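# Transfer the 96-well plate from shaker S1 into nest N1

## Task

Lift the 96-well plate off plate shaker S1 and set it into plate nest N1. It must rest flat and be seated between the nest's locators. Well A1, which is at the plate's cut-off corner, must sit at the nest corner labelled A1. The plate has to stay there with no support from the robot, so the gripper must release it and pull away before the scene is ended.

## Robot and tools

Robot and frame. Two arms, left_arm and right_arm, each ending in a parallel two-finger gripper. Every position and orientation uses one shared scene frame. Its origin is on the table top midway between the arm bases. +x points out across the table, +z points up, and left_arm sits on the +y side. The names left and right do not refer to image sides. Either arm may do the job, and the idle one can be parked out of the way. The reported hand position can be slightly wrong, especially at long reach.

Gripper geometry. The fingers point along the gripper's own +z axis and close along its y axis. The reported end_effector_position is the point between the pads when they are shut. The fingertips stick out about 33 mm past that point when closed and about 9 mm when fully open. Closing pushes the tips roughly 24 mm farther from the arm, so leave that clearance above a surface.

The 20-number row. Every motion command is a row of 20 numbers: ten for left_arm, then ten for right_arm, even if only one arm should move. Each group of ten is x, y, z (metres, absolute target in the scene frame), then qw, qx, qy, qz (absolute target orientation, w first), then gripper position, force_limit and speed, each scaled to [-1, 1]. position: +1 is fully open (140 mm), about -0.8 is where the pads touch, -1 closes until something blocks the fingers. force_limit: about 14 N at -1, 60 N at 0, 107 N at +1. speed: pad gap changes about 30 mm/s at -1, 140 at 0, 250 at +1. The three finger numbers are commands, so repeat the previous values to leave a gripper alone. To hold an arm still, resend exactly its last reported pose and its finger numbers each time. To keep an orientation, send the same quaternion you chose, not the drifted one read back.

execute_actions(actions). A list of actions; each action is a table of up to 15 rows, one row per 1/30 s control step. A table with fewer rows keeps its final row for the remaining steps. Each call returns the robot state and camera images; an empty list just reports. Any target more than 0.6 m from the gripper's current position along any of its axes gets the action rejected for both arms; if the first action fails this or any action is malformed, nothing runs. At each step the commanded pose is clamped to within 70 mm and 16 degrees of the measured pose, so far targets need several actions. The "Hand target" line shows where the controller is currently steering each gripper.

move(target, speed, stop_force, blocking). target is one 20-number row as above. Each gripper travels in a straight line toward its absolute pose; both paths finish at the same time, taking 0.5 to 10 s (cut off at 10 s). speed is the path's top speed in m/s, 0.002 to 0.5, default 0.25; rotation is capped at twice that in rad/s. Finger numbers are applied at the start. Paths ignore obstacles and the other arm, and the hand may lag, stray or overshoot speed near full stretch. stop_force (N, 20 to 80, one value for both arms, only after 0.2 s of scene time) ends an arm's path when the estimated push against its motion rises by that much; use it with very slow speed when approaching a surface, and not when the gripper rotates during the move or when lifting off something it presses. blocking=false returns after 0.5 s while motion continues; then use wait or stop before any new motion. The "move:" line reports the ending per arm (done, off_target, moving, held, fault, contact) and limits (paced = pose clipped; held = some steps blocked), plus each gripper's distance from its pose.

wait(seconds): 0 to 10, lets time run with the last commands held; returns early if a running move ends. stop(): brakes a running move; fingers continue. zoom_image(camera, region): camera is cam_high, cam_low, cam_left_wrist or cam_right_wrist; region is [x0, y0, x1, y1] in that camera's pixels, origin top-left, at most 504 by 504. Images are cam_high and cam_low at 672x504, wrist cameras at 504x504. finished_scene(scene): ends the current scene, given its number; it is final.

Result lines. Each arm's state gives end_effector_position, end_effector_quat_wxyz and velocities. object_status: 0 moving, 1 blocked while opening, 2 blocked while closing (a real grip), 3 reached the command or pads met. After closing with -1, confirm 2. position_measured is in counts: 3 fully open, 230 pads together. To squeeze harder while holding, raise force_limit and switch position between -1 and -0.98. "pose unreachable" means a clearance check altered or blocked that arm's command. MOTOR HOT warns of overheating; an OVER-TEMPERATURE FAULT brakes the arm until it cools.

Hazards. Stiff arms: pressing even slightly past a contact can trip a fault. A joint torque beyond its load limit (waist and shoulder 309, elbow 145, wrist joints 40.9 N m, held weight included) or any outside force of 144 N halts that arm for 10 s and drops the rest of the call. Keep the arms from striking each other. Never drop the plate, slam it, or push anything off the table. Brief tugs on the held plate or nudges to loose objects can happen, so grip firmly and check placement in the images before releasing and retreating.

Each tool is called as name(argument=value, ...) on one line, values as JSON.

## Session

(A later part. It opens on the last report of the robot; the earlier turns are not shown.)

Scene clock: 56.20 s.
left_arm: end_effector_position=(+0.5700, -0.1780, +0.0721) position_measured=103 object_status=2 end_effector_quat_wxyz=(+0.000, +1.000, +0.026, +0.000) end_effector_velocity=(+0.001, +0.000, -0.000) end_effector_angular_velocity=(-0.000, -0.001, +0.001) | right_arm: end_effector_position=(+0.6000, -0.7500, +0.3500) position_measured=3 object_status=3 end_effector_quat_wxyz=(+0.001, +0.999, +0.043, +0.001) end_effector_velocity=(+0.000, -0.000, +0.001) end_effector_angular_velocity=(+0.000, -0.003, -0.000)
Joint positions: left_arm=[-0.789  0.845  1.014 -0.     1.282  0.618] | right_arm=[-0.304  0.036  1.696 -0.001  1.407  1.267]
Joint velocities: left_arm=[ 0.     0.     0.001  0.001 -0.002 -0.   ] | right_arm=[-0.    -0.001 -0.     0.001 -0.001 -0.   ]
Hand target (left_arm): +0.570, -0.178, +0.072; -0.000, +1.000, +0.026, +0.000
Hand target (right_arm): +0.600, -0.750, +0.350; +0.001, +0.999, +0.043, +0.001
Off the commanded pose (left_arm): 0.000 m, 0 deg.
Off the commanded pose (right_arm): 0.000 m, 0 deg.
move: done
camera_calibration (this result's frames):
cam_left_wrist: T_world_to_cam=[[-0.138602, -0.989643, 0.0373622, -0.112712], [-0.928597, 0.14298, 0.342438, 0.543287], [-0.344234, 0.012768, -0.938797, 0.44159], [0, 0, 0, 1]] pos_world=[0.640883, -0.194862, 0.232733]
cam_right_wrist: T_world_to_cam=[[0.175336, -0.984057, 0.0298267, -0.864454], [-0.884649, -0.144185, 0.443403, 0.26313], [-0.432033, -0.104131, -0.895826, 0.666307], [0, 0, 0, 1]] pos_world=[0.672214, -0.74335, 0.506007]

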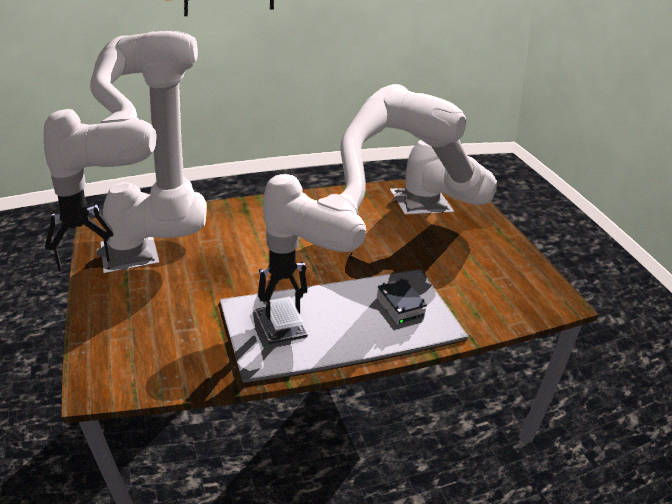

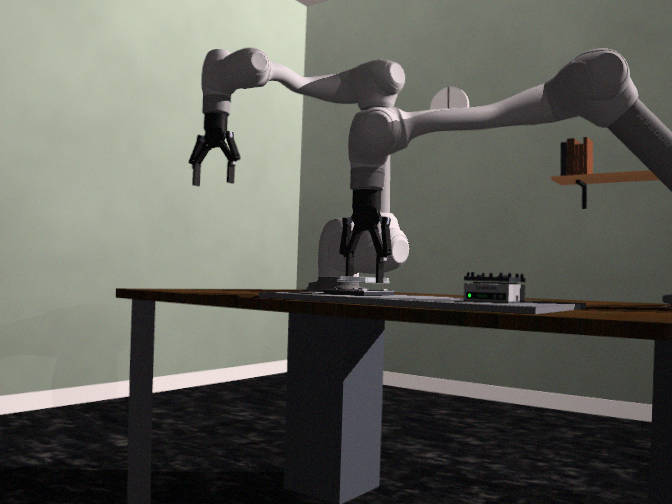

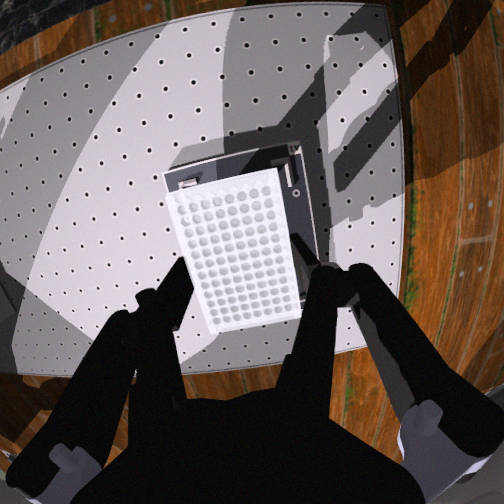

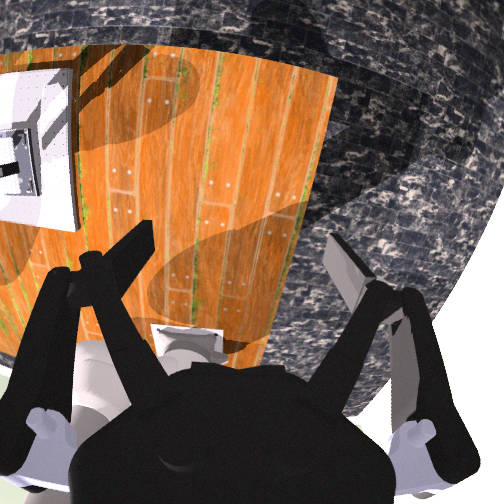

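move(target=[0.567,-0.1875,0.066,0,0.9997,0.026,0,-1,-0.5,-0.3,0.6,-0.75,0.35,0.001,0.999,0.043,0.001,1,0,0], speed=0.05)

move(target=[0.567,-0.1875,0.057,0,0.9997,0.026,0,-1,-0.5,-0.3,0.6,-0.75,0.35,0.001,0.999,0.043,0.001,1,0,0], speed=0.03)

zoom_image(camera="cam_left_wrist", region=[140, 120, 340, 320])

zoom_image(camera="cam_high", region=[230, 270, 340, 360])

zoom_image(camera="cam_low", region=[310, 240, 420, 310])

Scene clock: 63.47 s.
left_arm: end_effector_position=(+0.5671, -0.1875, +0.0660) position_measured=103 object_status=2 end_effector_quat_wxyz=(+0.000, +1.000, +0.026, +0.000) end_effector_velocity=(-0.000, -0.000, -0.000) end_effector_angular_velocity=(+0.001, +0.000, -0.001) | right_arm: end_effector_position=(+0.6000, -0.7500, +0.3500) position_measured=3 object_status=3 end_effector_quat_wxyz=(+0.001, +0.999, +0.043, +0.001) end_effector_velocity=(+0.000, -0.000, -0.000) end_effector_angular_velocity=(-0.000, +0.000, +0.000)
Joint positions: left_arm=[-0.798  0.858  1.001  0.     1.282  0.61 ] | right_arm=[-0.304  0.036  1.696 -0.001  1.407  1.267]
Joint velocities: left_arm=[-0.     0.001 -0.001  0.     0.001  0.001] | right_arm=[ 0.  0.  0. -0. -0.  0.]
Hand target (left_arm): +0.567, -0.187, +0.066; -0.000, +1.000, +0.026, +0.000
Hand target (right_arm): +0.600, -0.750, +0.350; +0.001, +0.999, +0.043, +0.001
Off the commanded pose (left_arm): 0.000 m, 0 deg.
Off the commanded pose (right_arm): 0.000 m, 0 deg.
move: done
camera_calibration (this result's frames):
cam_left_wrist: T_world_to_cam=[[-0.138604, -0.98964, 0.0374505, -0.122334], [-0.928646, 0.143015, 0.342291, 0.544057], [-0.344101, 0.0126648, -0.938847, 0.434936], [0, 0, 0, 1]] pos_world=[0.637943, -0.204383, 0.226694]
cam_right_wrist: T_world_to_cam=[[0.175338, -0.984056, 0.029822, -0.864454], [-0.884647, -0.144188, 0.443406, 0.263128], [-0.432037, -0.104128, -0.895825, 0.666309], [0, 0, 0, 1]] pos_world=[0.672217, -0.74335, 0.506003]

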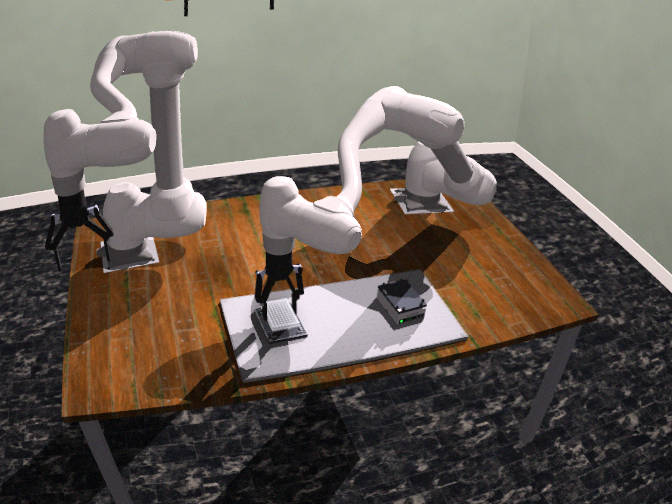

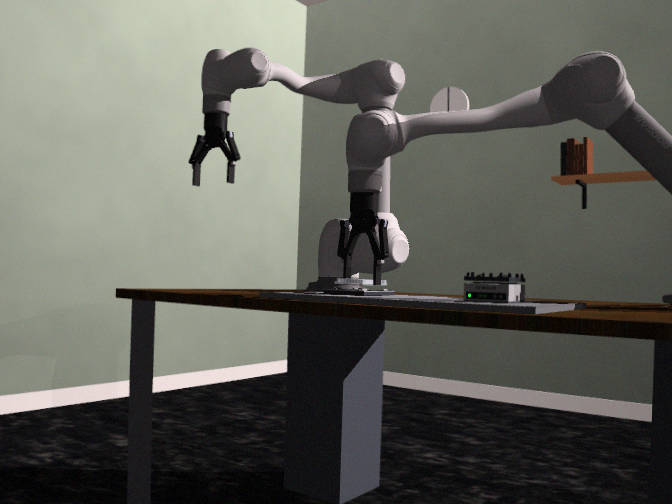

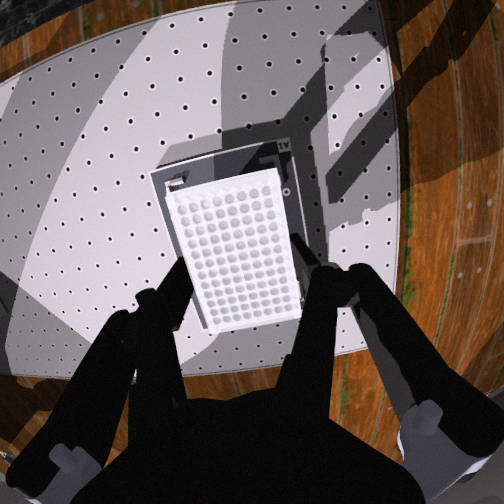

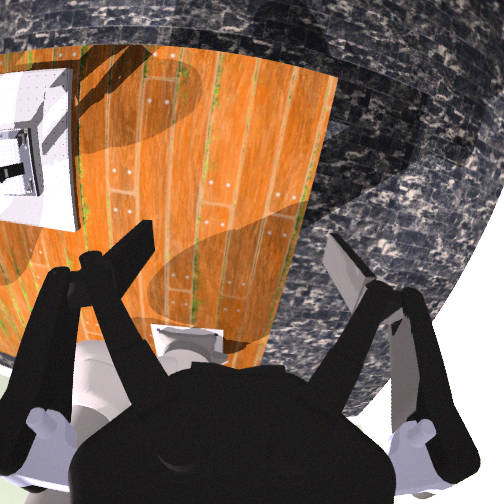

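Scene clock: 64.17 s.
left_arm: end_effector_position=(+0.5670, -0.1875, +0.0570) position_measured=103 object_status=2 end_effector_quat_wxyz=(-0.000, +1.000, +0.026, +0.000) end_effector_velocity=(+0.000, +0.000, +0.000) end_effector_angular_velocity=(+0.001, -0.000, +0.001) | right_arm: end_effector_position=(+0.6000, -0.7500, +0.3500) position_measured=3 object_status=3 end_effector_quat_wxyz=(+0.001, +0.999, +0.043, +0.001) end_effector_velocity=(-0.000, -0.001, -0.000) end_effector_angular_velocity=(+0.001, +0.001, -0.002)
Joint positions: left_arm=[-0.798  0.863  1.008  0.     1.27   0.61 ] | right_arm=[-0.304  0.036  1.696 -0.001  1.407  1.267]
Joint velocities: left_arm=[ 0.    -0.     0.     0.     0.    -0.001] | right_arm=[-0.001  0.001  0.     0.     0.     0.   ]
Hand target (left_arm): +0.567, -0.187, +0.057; -0.000, +1.000, +0.026, +0.000
Hand target (right_arm): +0.600, -0.750, +0.350; +0.001, +0.999, +0.043, +0.001
Off the commanded pose (left_arm): 0.000 m, 0 deg.
Off the commanded pose (right_arm): 0.000 m, 0 deg.
move: done
camera_calibration (this result's frames):
cam_left_wrist: T_world_to_cam=[[-0.138598, -0.989645, 0.0373162, -0.121973], [-0.928606, 0.142962, 0.342423, 0.547033], [-0.344212, 0.0128073, -0.938804, 0.426571], [0, 0, 0, 1]] pos_world=[0.637904, -0.204378, 0.217701]
cam_right_wrist: T_world_to_cam=[[0.175337, -0.984056, 0.0298318, -0.86446], [-0.884659, -0.144185, 0.443385, 0.263152], [-0.432014, -0.104133, -0.895835, 0.666299], [0, 0, 0, 1]] pos_world=[0.672222, -0.743351, 0.506005]

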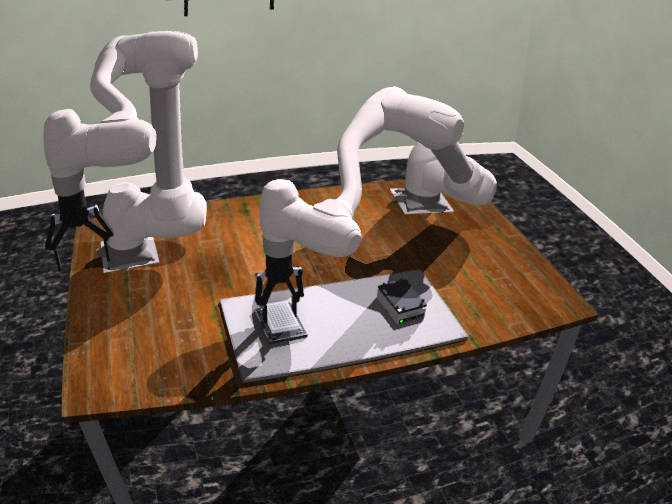

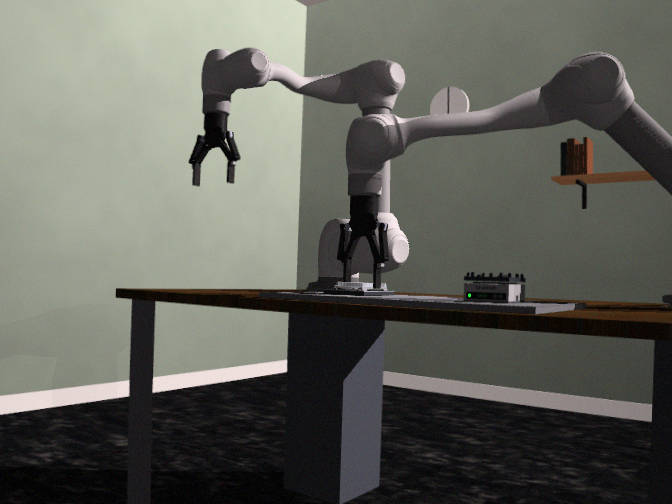

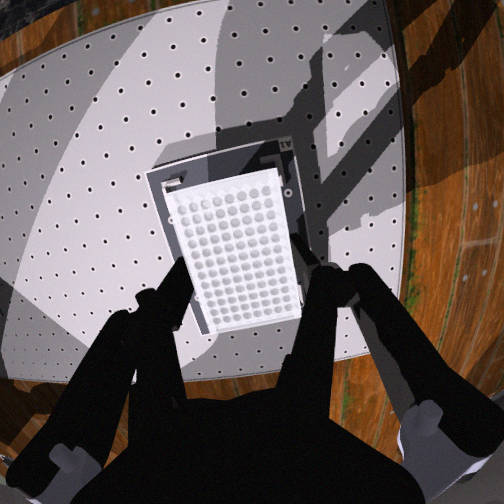

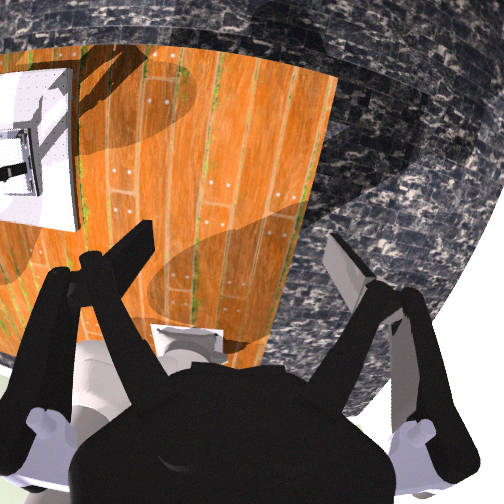

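Region (140, 120, 340, 320) of cam_left_wrist's 504x504 image, scaled by 2.520, with more detail than that image has.

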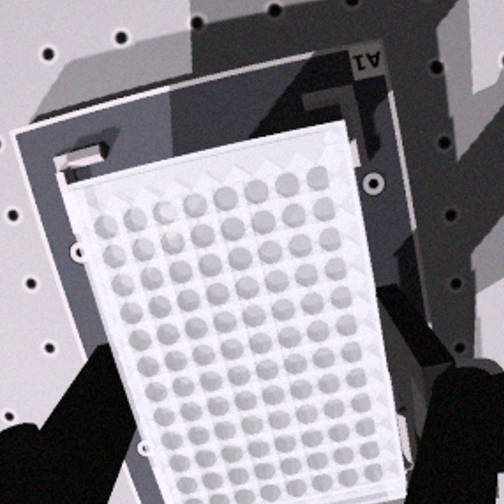

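Region (230, 270, 340, 360) of cam_high's 672x504 image, scaled by 4.582, with more detail than that image has; it fills the top 412 rows of this view, and the rest is white.

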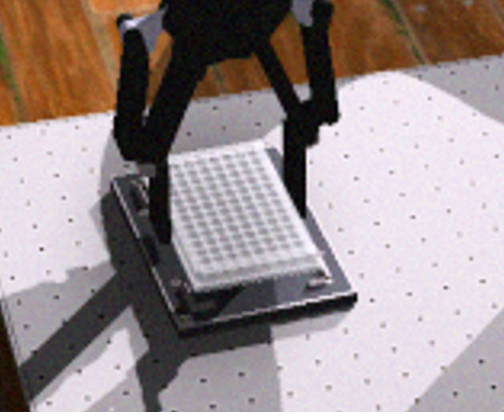

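Region (310, 240, 420, 310) of cam_low's 672x504 image, scaled by 4.582, with more detail than that image has; it fills the top 321 rows of this view, and the rest is white.

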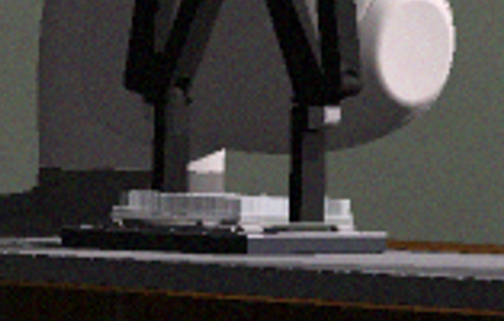

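move(target=[0.567,-0.1875,0.042,0,0.9997,0.026,0,-1,-0.5,-0.3,0.6,-0.75,0.35,0.001,0.999,0.043,0.001,1,0,0], speed=0.01, stop_force=20)

zoom_image(camera="cam_high", region=[230, 270, 340, 360])

zoom_image(camera="cam_low", region=[310, 240, 420, 310])

zoom_image(camera="cam_left_wrist", region=[140, 120, 340, 320])

Scene clock: 68.17 s.
left_arm: end_effector_position=(+0.5670, -0.1875, +0.0525) position_measured=103 object_status=2 end_effector_quat_wxyz=(-0.000, +1.000, +0.026, -0.000) end_effector_velocity=(+0.000, +0.000, +0.002) end_effector_angular_velocity=(+0.001, +0.001, +0.003) | right_arm: end_effector_position=(+0.6000, -0.7500, +0.3500) position_measured=3 object_status=3 end_effector_quat_wxyz=(+0.001, +0.999, +0.043, +0.001) end_effector_velocity=(+0.000, +0.000, -0.000) end_effector_angular_velocity=(+0.001, -0.000, +0.000)
Joint positions: left_arm=[-0.798  0.866  1.012 -0.     1.264  0.61 ] | right_arm=[-0.304  0.036  1.696 -0.001  1.407  1.267]
Joint velocities: left_arm=[ 0.    -0.    -0.004 -0.     0.005 -0.002] | right_arm=[ 0.    -0.     0.     0.001 -0.    -0.   ]
Hand target (left_arm): +0.567, -0.188, +0.053; +0.000, +1.000, +0.026, +0.000
Hand target (right_arm): +0.600, -0.750, +0.350; +0.001, +0.999, +0.043, +0.001
Off the commanded pose (left_arm): 0.011 m, 0 deg.
Off the commanded pose (right_arm): 0.000 m, 0 deg.
move: contact (left_arm)
camera_calibration (this result's frames):
cam_left_wrist: T_world_to_cam=[[-0.1386, -0.989646, 0.0373049, -0.121829], [-0.928578, 0.142958, 0.3425, 0.548521], [-0.344286, 0.0128301, -0.938777, 0.422376], [0, 0, 0, 1]] pos_world=[0.637877, -0.204402, 0.213193]
cam_right_wrist: T_world_to_cam=[[0.175337, -0.984056, 0.0298324, -0.86446], [-0.884659, -0.144185, 0.443384, 0.263153], [-0.432013, -0.104133, -0.895835, 0.666298], [0, 0, 0, 1]] pos_world=[0.672222, -0.743351, 0.506005]

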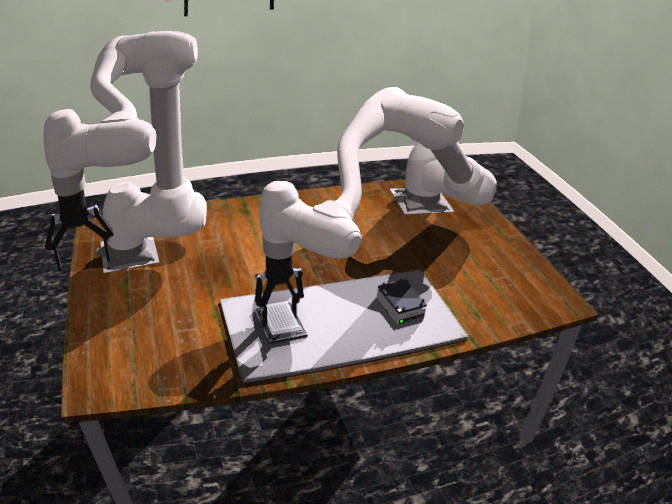

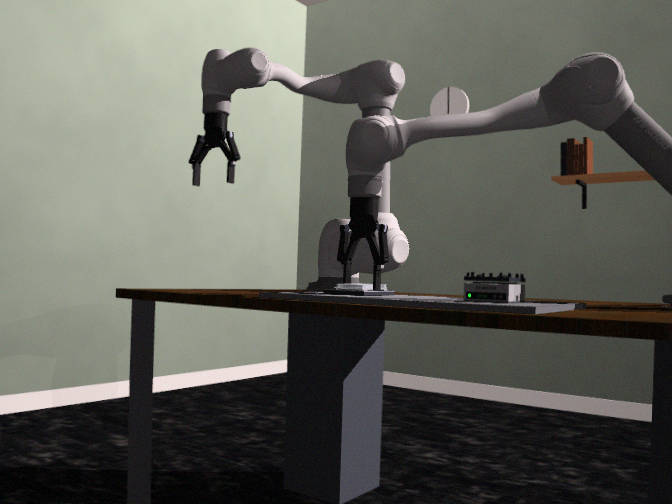

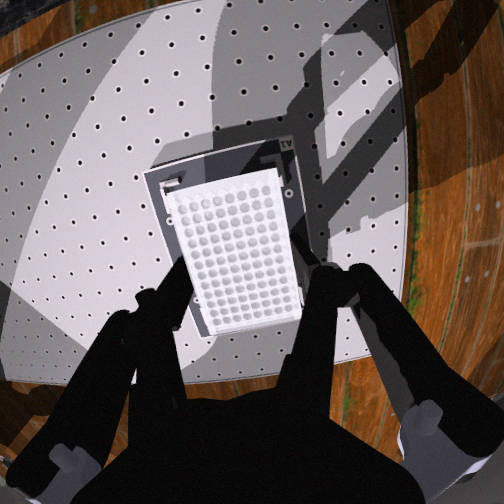

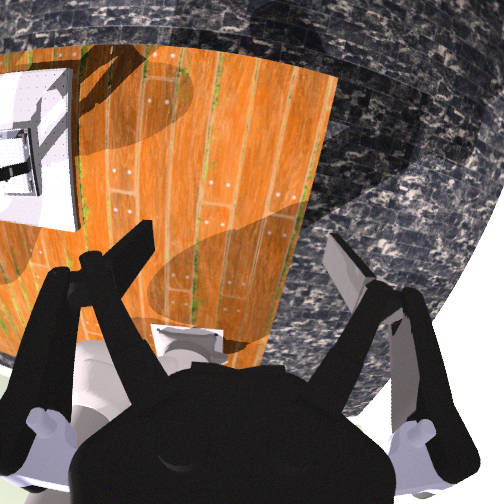

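Region (230, 270, 340, 360) of cam_high's 672x504 image, scaled by 4.582, with more detail than that image has; it fills the top 412 rows of this view, and the rest is white.

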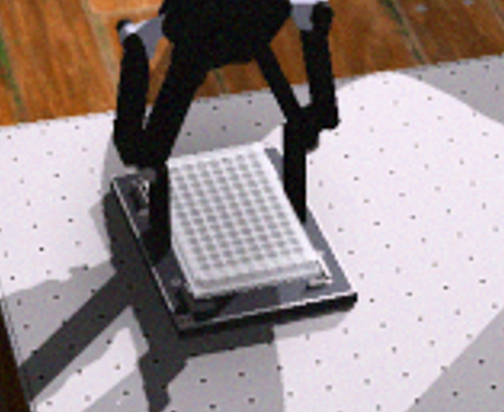

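Region (310, 240, 420, 310) of cam_low's 672x504 image, scaled by 4.582, with more detail than that image has; it fills the top 321 rows of this view, and the rest is white.

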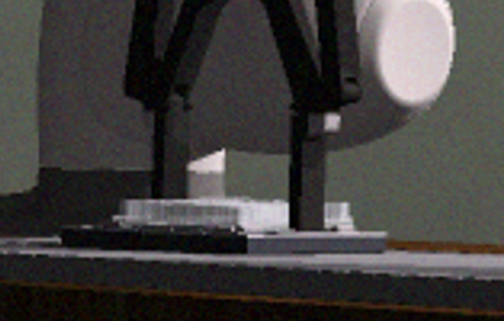

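Region (140, 120, 340, 320) of cam_left_wrist's 504x504 image, scaled by 2.520, with more detail than that image has.

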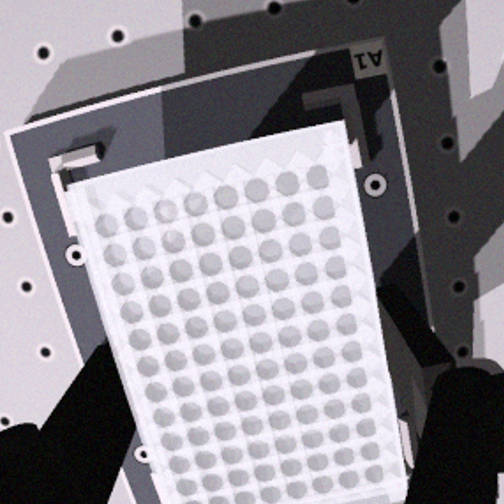

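move(target=[0.567,-0.1875,0.058,0,0.9997,0.026,0,-1,-0.5,-0.3,0.6,-0.75,0.35,0.001,0.999,0.043,0.001,1,0,0], speed=0.03)

move(target=[0.5695,-0.1875,0.058,0,0.9997,0.026,0,-1,-0.5,-0.3,0.6,-0.75,0.35,0.001,0.999,0.043,0.001,1,0,0], speed=0.03)

move(target=[0.5695,-0.1875,0.042,0,0.9997,0.026,0,-1,-0.5,-0.3,0.6,-0.75,0.35,0.001,0.999,0.043,0.001,1,0,0], speed=0.01, stop_force=20)

zoom_image(camera="cam_low", region=[310, 240, 420, 310])

zoom_image(camera="cam_left_wrist", region=[140, 120, 340, 320])

Scene clock: 77.73 s.
left_arm: end_effector_position=(+0.5670, -0.1875, +0.0580) position_measured=103 object_status=2 end_effector_quat_wxyz=(+0.000, +1.000, +0.026, -0.000) end_effector_velocity=(-0.001, -0.000, +0.001) end_effector_angular_velocity=(+0.001, +0.000, -0.002) | right_arm: end_effector_position=(+0.6000, -0.7500, +0.3500) position_measured=3 object_status=3 end_effector_quat_wxyz=(+0.001, +0.999, +0.043, +0.001) end_effector_velocity=(-0.000, -0.002, -0.000) end_effector_angular_velocity=(-0.000, +0.001, -0.003)
Joint positions: left_arm=[-0.798  0.863  1.008 -0.     1.271  0.61 ] | right_arm=[-0.304  0.036  1.696 -0.001  1.407  1.267]
Joint velocities: left_arm=[-0.001 -0.001 -0.     0.001  0.002  0.001] | right_arm=[-0.003  0.    -0.    -0.001  0.    -0.   ]
Hand target (left_arm): +0.567, -0.188, +0.058; +0.000, +1.000, +0.026, -0.000
Hand target (right_arm): +0.600, -0.750, +0.350; +0.001, +0.999, +0.043, +0.001
Off the commanded pose (left_arm): 0.000 m, 0 deg.
Off the commanded pose (right_arm): 0.000 m, 0 deg.
move: done
camera_calibration (this result's frames):
cam_left_wrist: T_world_to_cam=[[-0.138628, -0.98964, 0.0373524, -0.122039], [-0.928576, 0.143001, 0.342486, 0.546674], [-0.344279, 0.0127934, -0.93878, 0.427478], [0, 0, 0, 1]] pos_world=[0.637883, -0.204419, 0.218638]
cam_right_wrist: T_world_to_cam=[[0.175337, -0.984056, 0.0298323, -0.864461], [-0.884659, -0.144185, 0.443384, 0.263153], [-0.432013, -0.104133, -0.895835, 0.666298], [0, 0, 0, 1]] pos_world=[0.672222, -0.743351, 0.506005]

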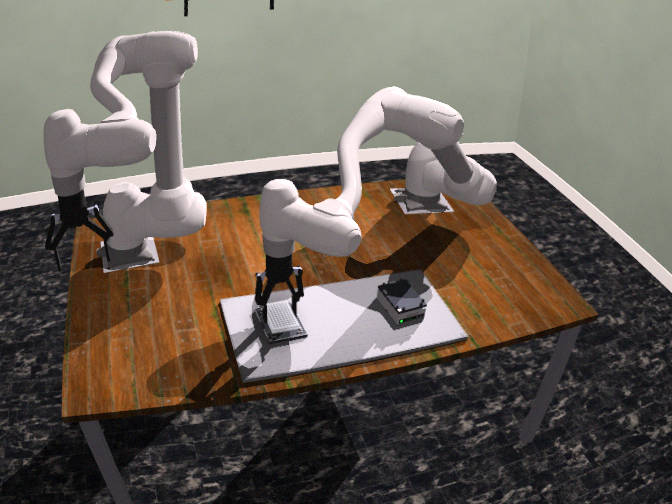

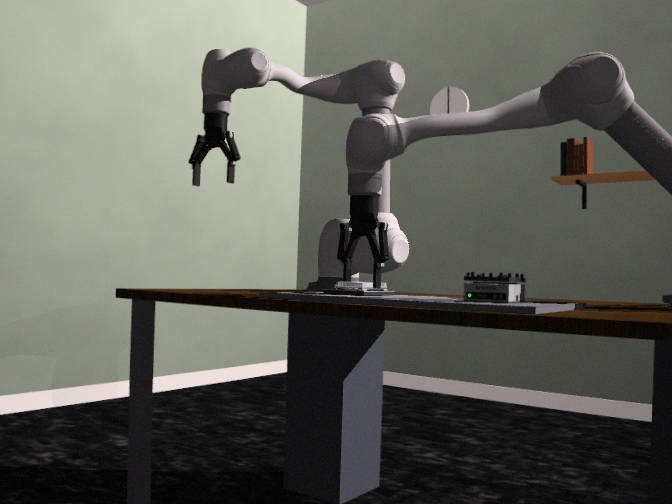

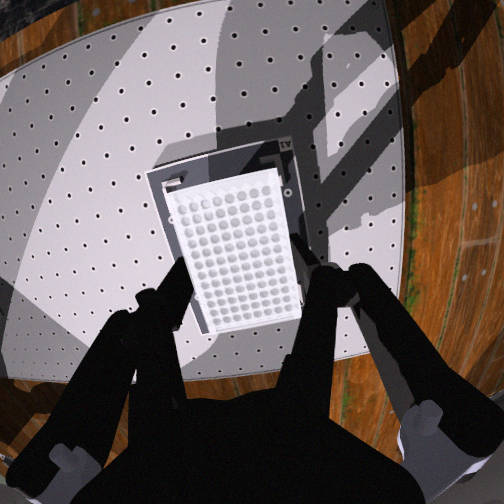

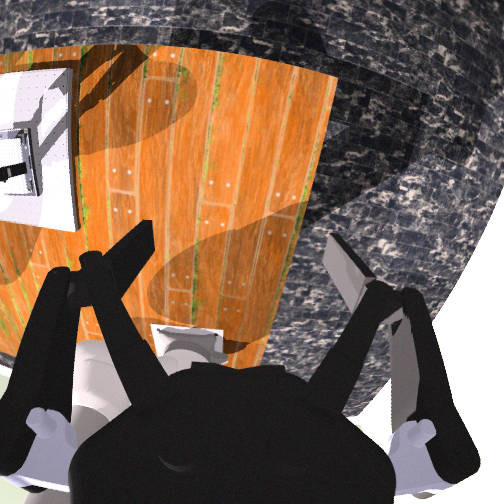

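Scene clock: 78.43 s.
left_arm: end_effector_position=(+0.5695, -0.1875, +0.0580) position_measured=103 object_status=2 end_effector_quat_wxyz=(+0.000, +1.000, +0.026, -0.000) end_effector_velocity=(+0.000, -0.000, +0.000) end_effector_angular_velocity=(-0.001, -0.000, +0.000) | right_arm: end_effector_position=(+0.6000, -0.7500, +0.3500) position_measured=3 object_status=3 end_effector_quat_wxyz=(+0.001, +0.999, +0.043, +0.001) end_effector_velocity=(-0.000, -0.001, +0.000) end_effector_angular_velocity=(+0.000, -0.000, -0.001)
Joint positions: left_arm=[-0.796  0.866  1.002 -0.     1.274  0.612] | right_arm=[-0.304  0.036  1.696 -0.001  1.407  1.267]
Joint velocities: left_arm=[ 0.    -0.    -0.    -0.001 -0.001 -0.   ] | right_arm=[-0.001 -0.     0.     0.     0.     0.   ]
Hand target (left_arm): +0.569, -0.188, +0.058; +0.000, +1.000, +0.026, -0.000
Hand target (right_arm): +0.600, -0.750, +0.350; +0.001, +0.999, +0.043, +0.001
Off the commanded pose (left_arm): 0.000 m, 0 deg.
Off the commanded pose (right_arm): 0.000 m, 0 deg.
move: done
camera_calibration (this result's frames):
cam_left_wrist: T_world_to_cam=[[-0.138601, -0.989643, 0.0373749, -0.121695], [-0.928587, 0.142983, 0.342464, 0.548995], [-0.344261, 0.0127599, -0.938787, 0.428365], [0, 0, 0, 1]] pos_world=[0.640392, -0.204397, 0.218681]
cam_right_wrist: T_world_to_cam=[[0.175337, -0.984056, 0.0298324, -0.864461], [-0.884659, -0.144185, 0.443384, 0.263153], [-0.432013, -0.104133, -0.895835, 0.666298], [0, 0, 0, 1]] pos_world=[0.672222, -0.743351, 0.506005]

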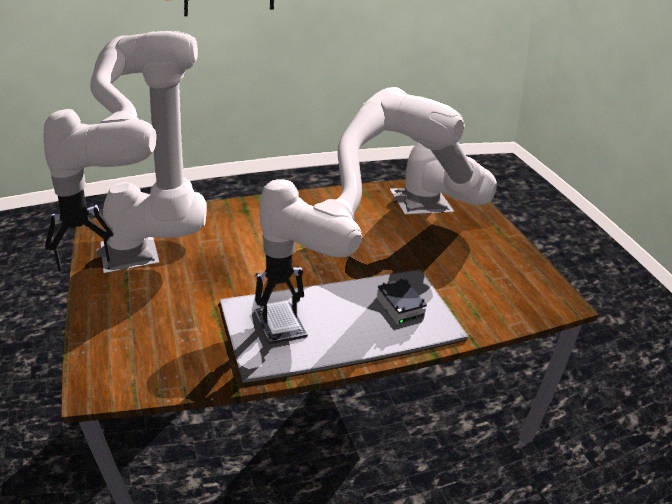

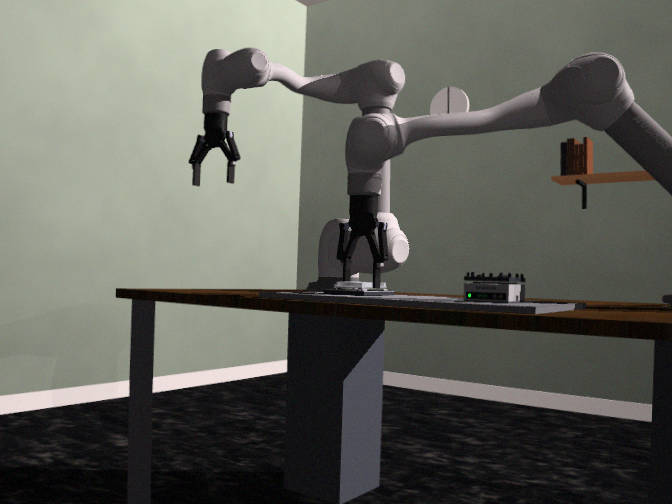

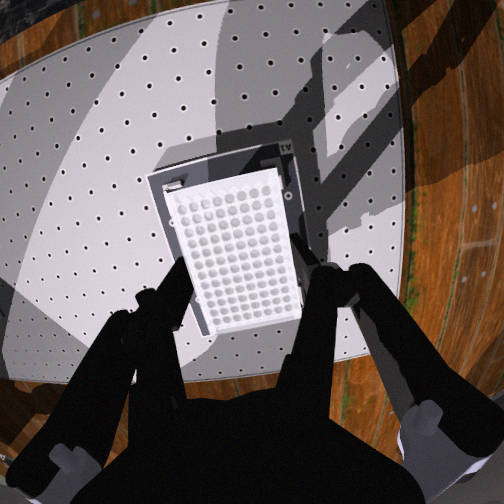

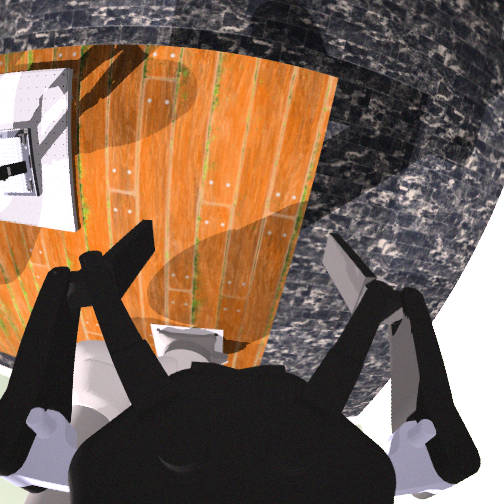

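Scene clock: 79.40 s.
left_arm: end_effector_position=(+0.5696, -0.1875, +0.0516) position_measured=103 object_status=2 end_effector_quat_wxyz=(+0.000, +1.000, +0.026, +0.000) end_effector_velocity=(-0.000, -0.001, +0.002) end_effector_angular_velocity=(+0.001, +0.000, -0.000) | right_arm: end_effector_position=(+0.6000, -0.7500, +0.3500) position_measured=3 object_status=3 end_effector_quat_wxyz=(+0.001, +0.999, +0.043, +0.001) end_effector_velocity=(-0.000, -0.000, +0.000) end_effector_angular_velocity=(-0.000, -0.000, -0.000)
Joint positions: left_arm=[-0.796  0.87   1.007 -0.     1.265  0.612] | right_arm=[-0.304  0.036  1.696 -0.001  1.407  1.267]
Joint velocities: left_arm=[-0.001 -0.    -0.003 -0.     0.004 -0.001] | right_arm=[-0. -0. -0.  0.  0. -0.]
Hand target (left_arm): +0.570, -0.188, +0.052; +0.000, +1.000, +0.026, +0.000
Hand target (right_arm): +0.600, -0.750, +0.350; +0.001, +0.999, +0.043, +0.001
Off the commanded pose (left_arm): 0.010 m, 0 deg.
Off the commanded pose (right_arm): 0.000 m, 0 deg.
move: contact (left_arm)
camera_calibration (this result's frames):
cam_left_wrist: T_world_to_cam=[[-0.138569, -0.989644, 0.0374541, -0.121477], [-0.928632, 0.142982, 0.342344, 0.55129], [-0.344154, 0.0126572, -0.938828, 0.42232], [0, 0, 0, 1]] pos_world=[0.640456, -0.204389, 0.212305]
cam_right_wrist: T_world_to_cam=[[0.175337, -0.984056, 0.0298324, -0.864461], [-0.884659, -0.144185, 0.443384, 0.263153], [-0.432013, -0.104133, -0.895835, 0.666298], [0, 0, 0, 1]] pos_world=[0.672222, -0.743351, 0.506005]

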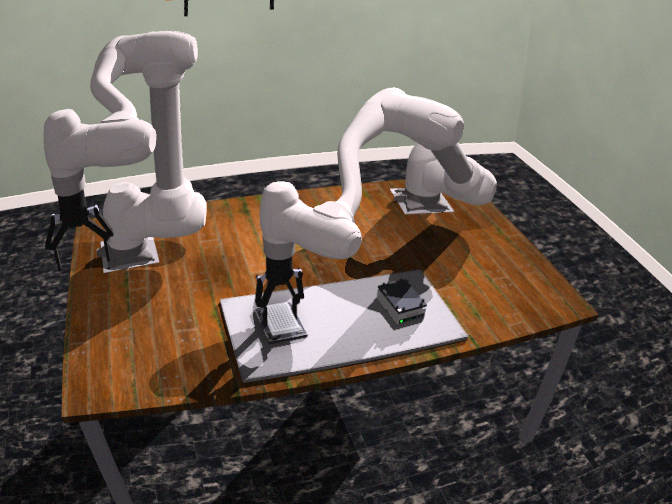

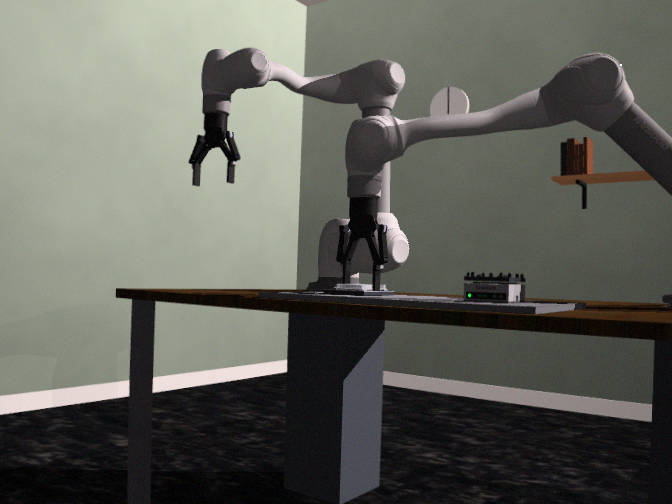

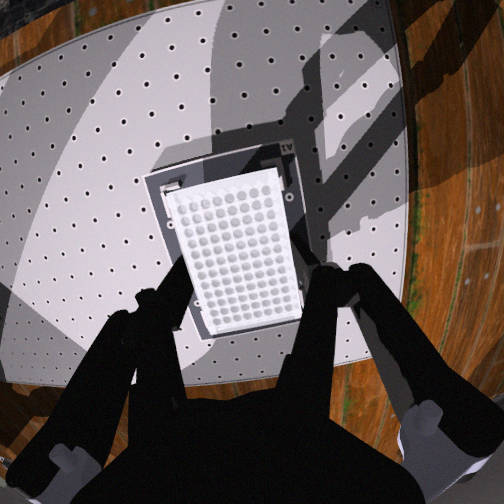

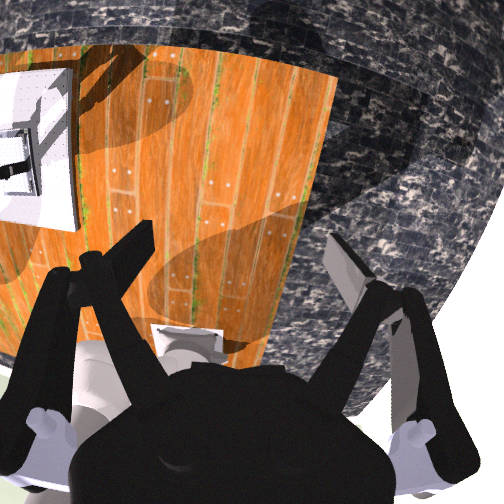

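Region (310, 240, 420, 310) of cam_low's 672x504 image, scaled by 4.582, with more detail than that image has; it fills the top 321 rows of this view, and the rest is white.

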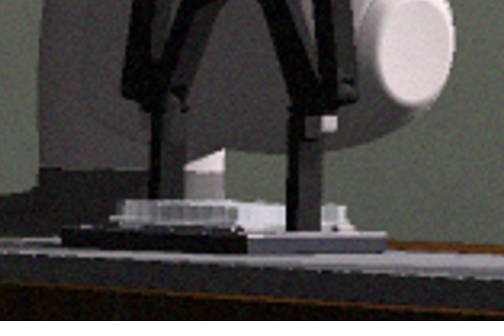

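Region (140, 120, 340, 320) of cam_left_wrist's 504x504 image, scaled by 2.520, with more detail than that image has.

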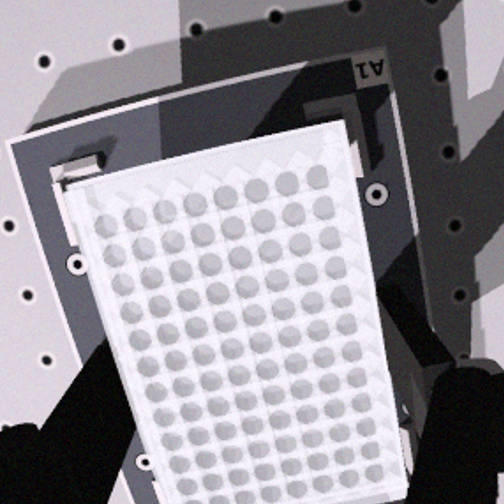

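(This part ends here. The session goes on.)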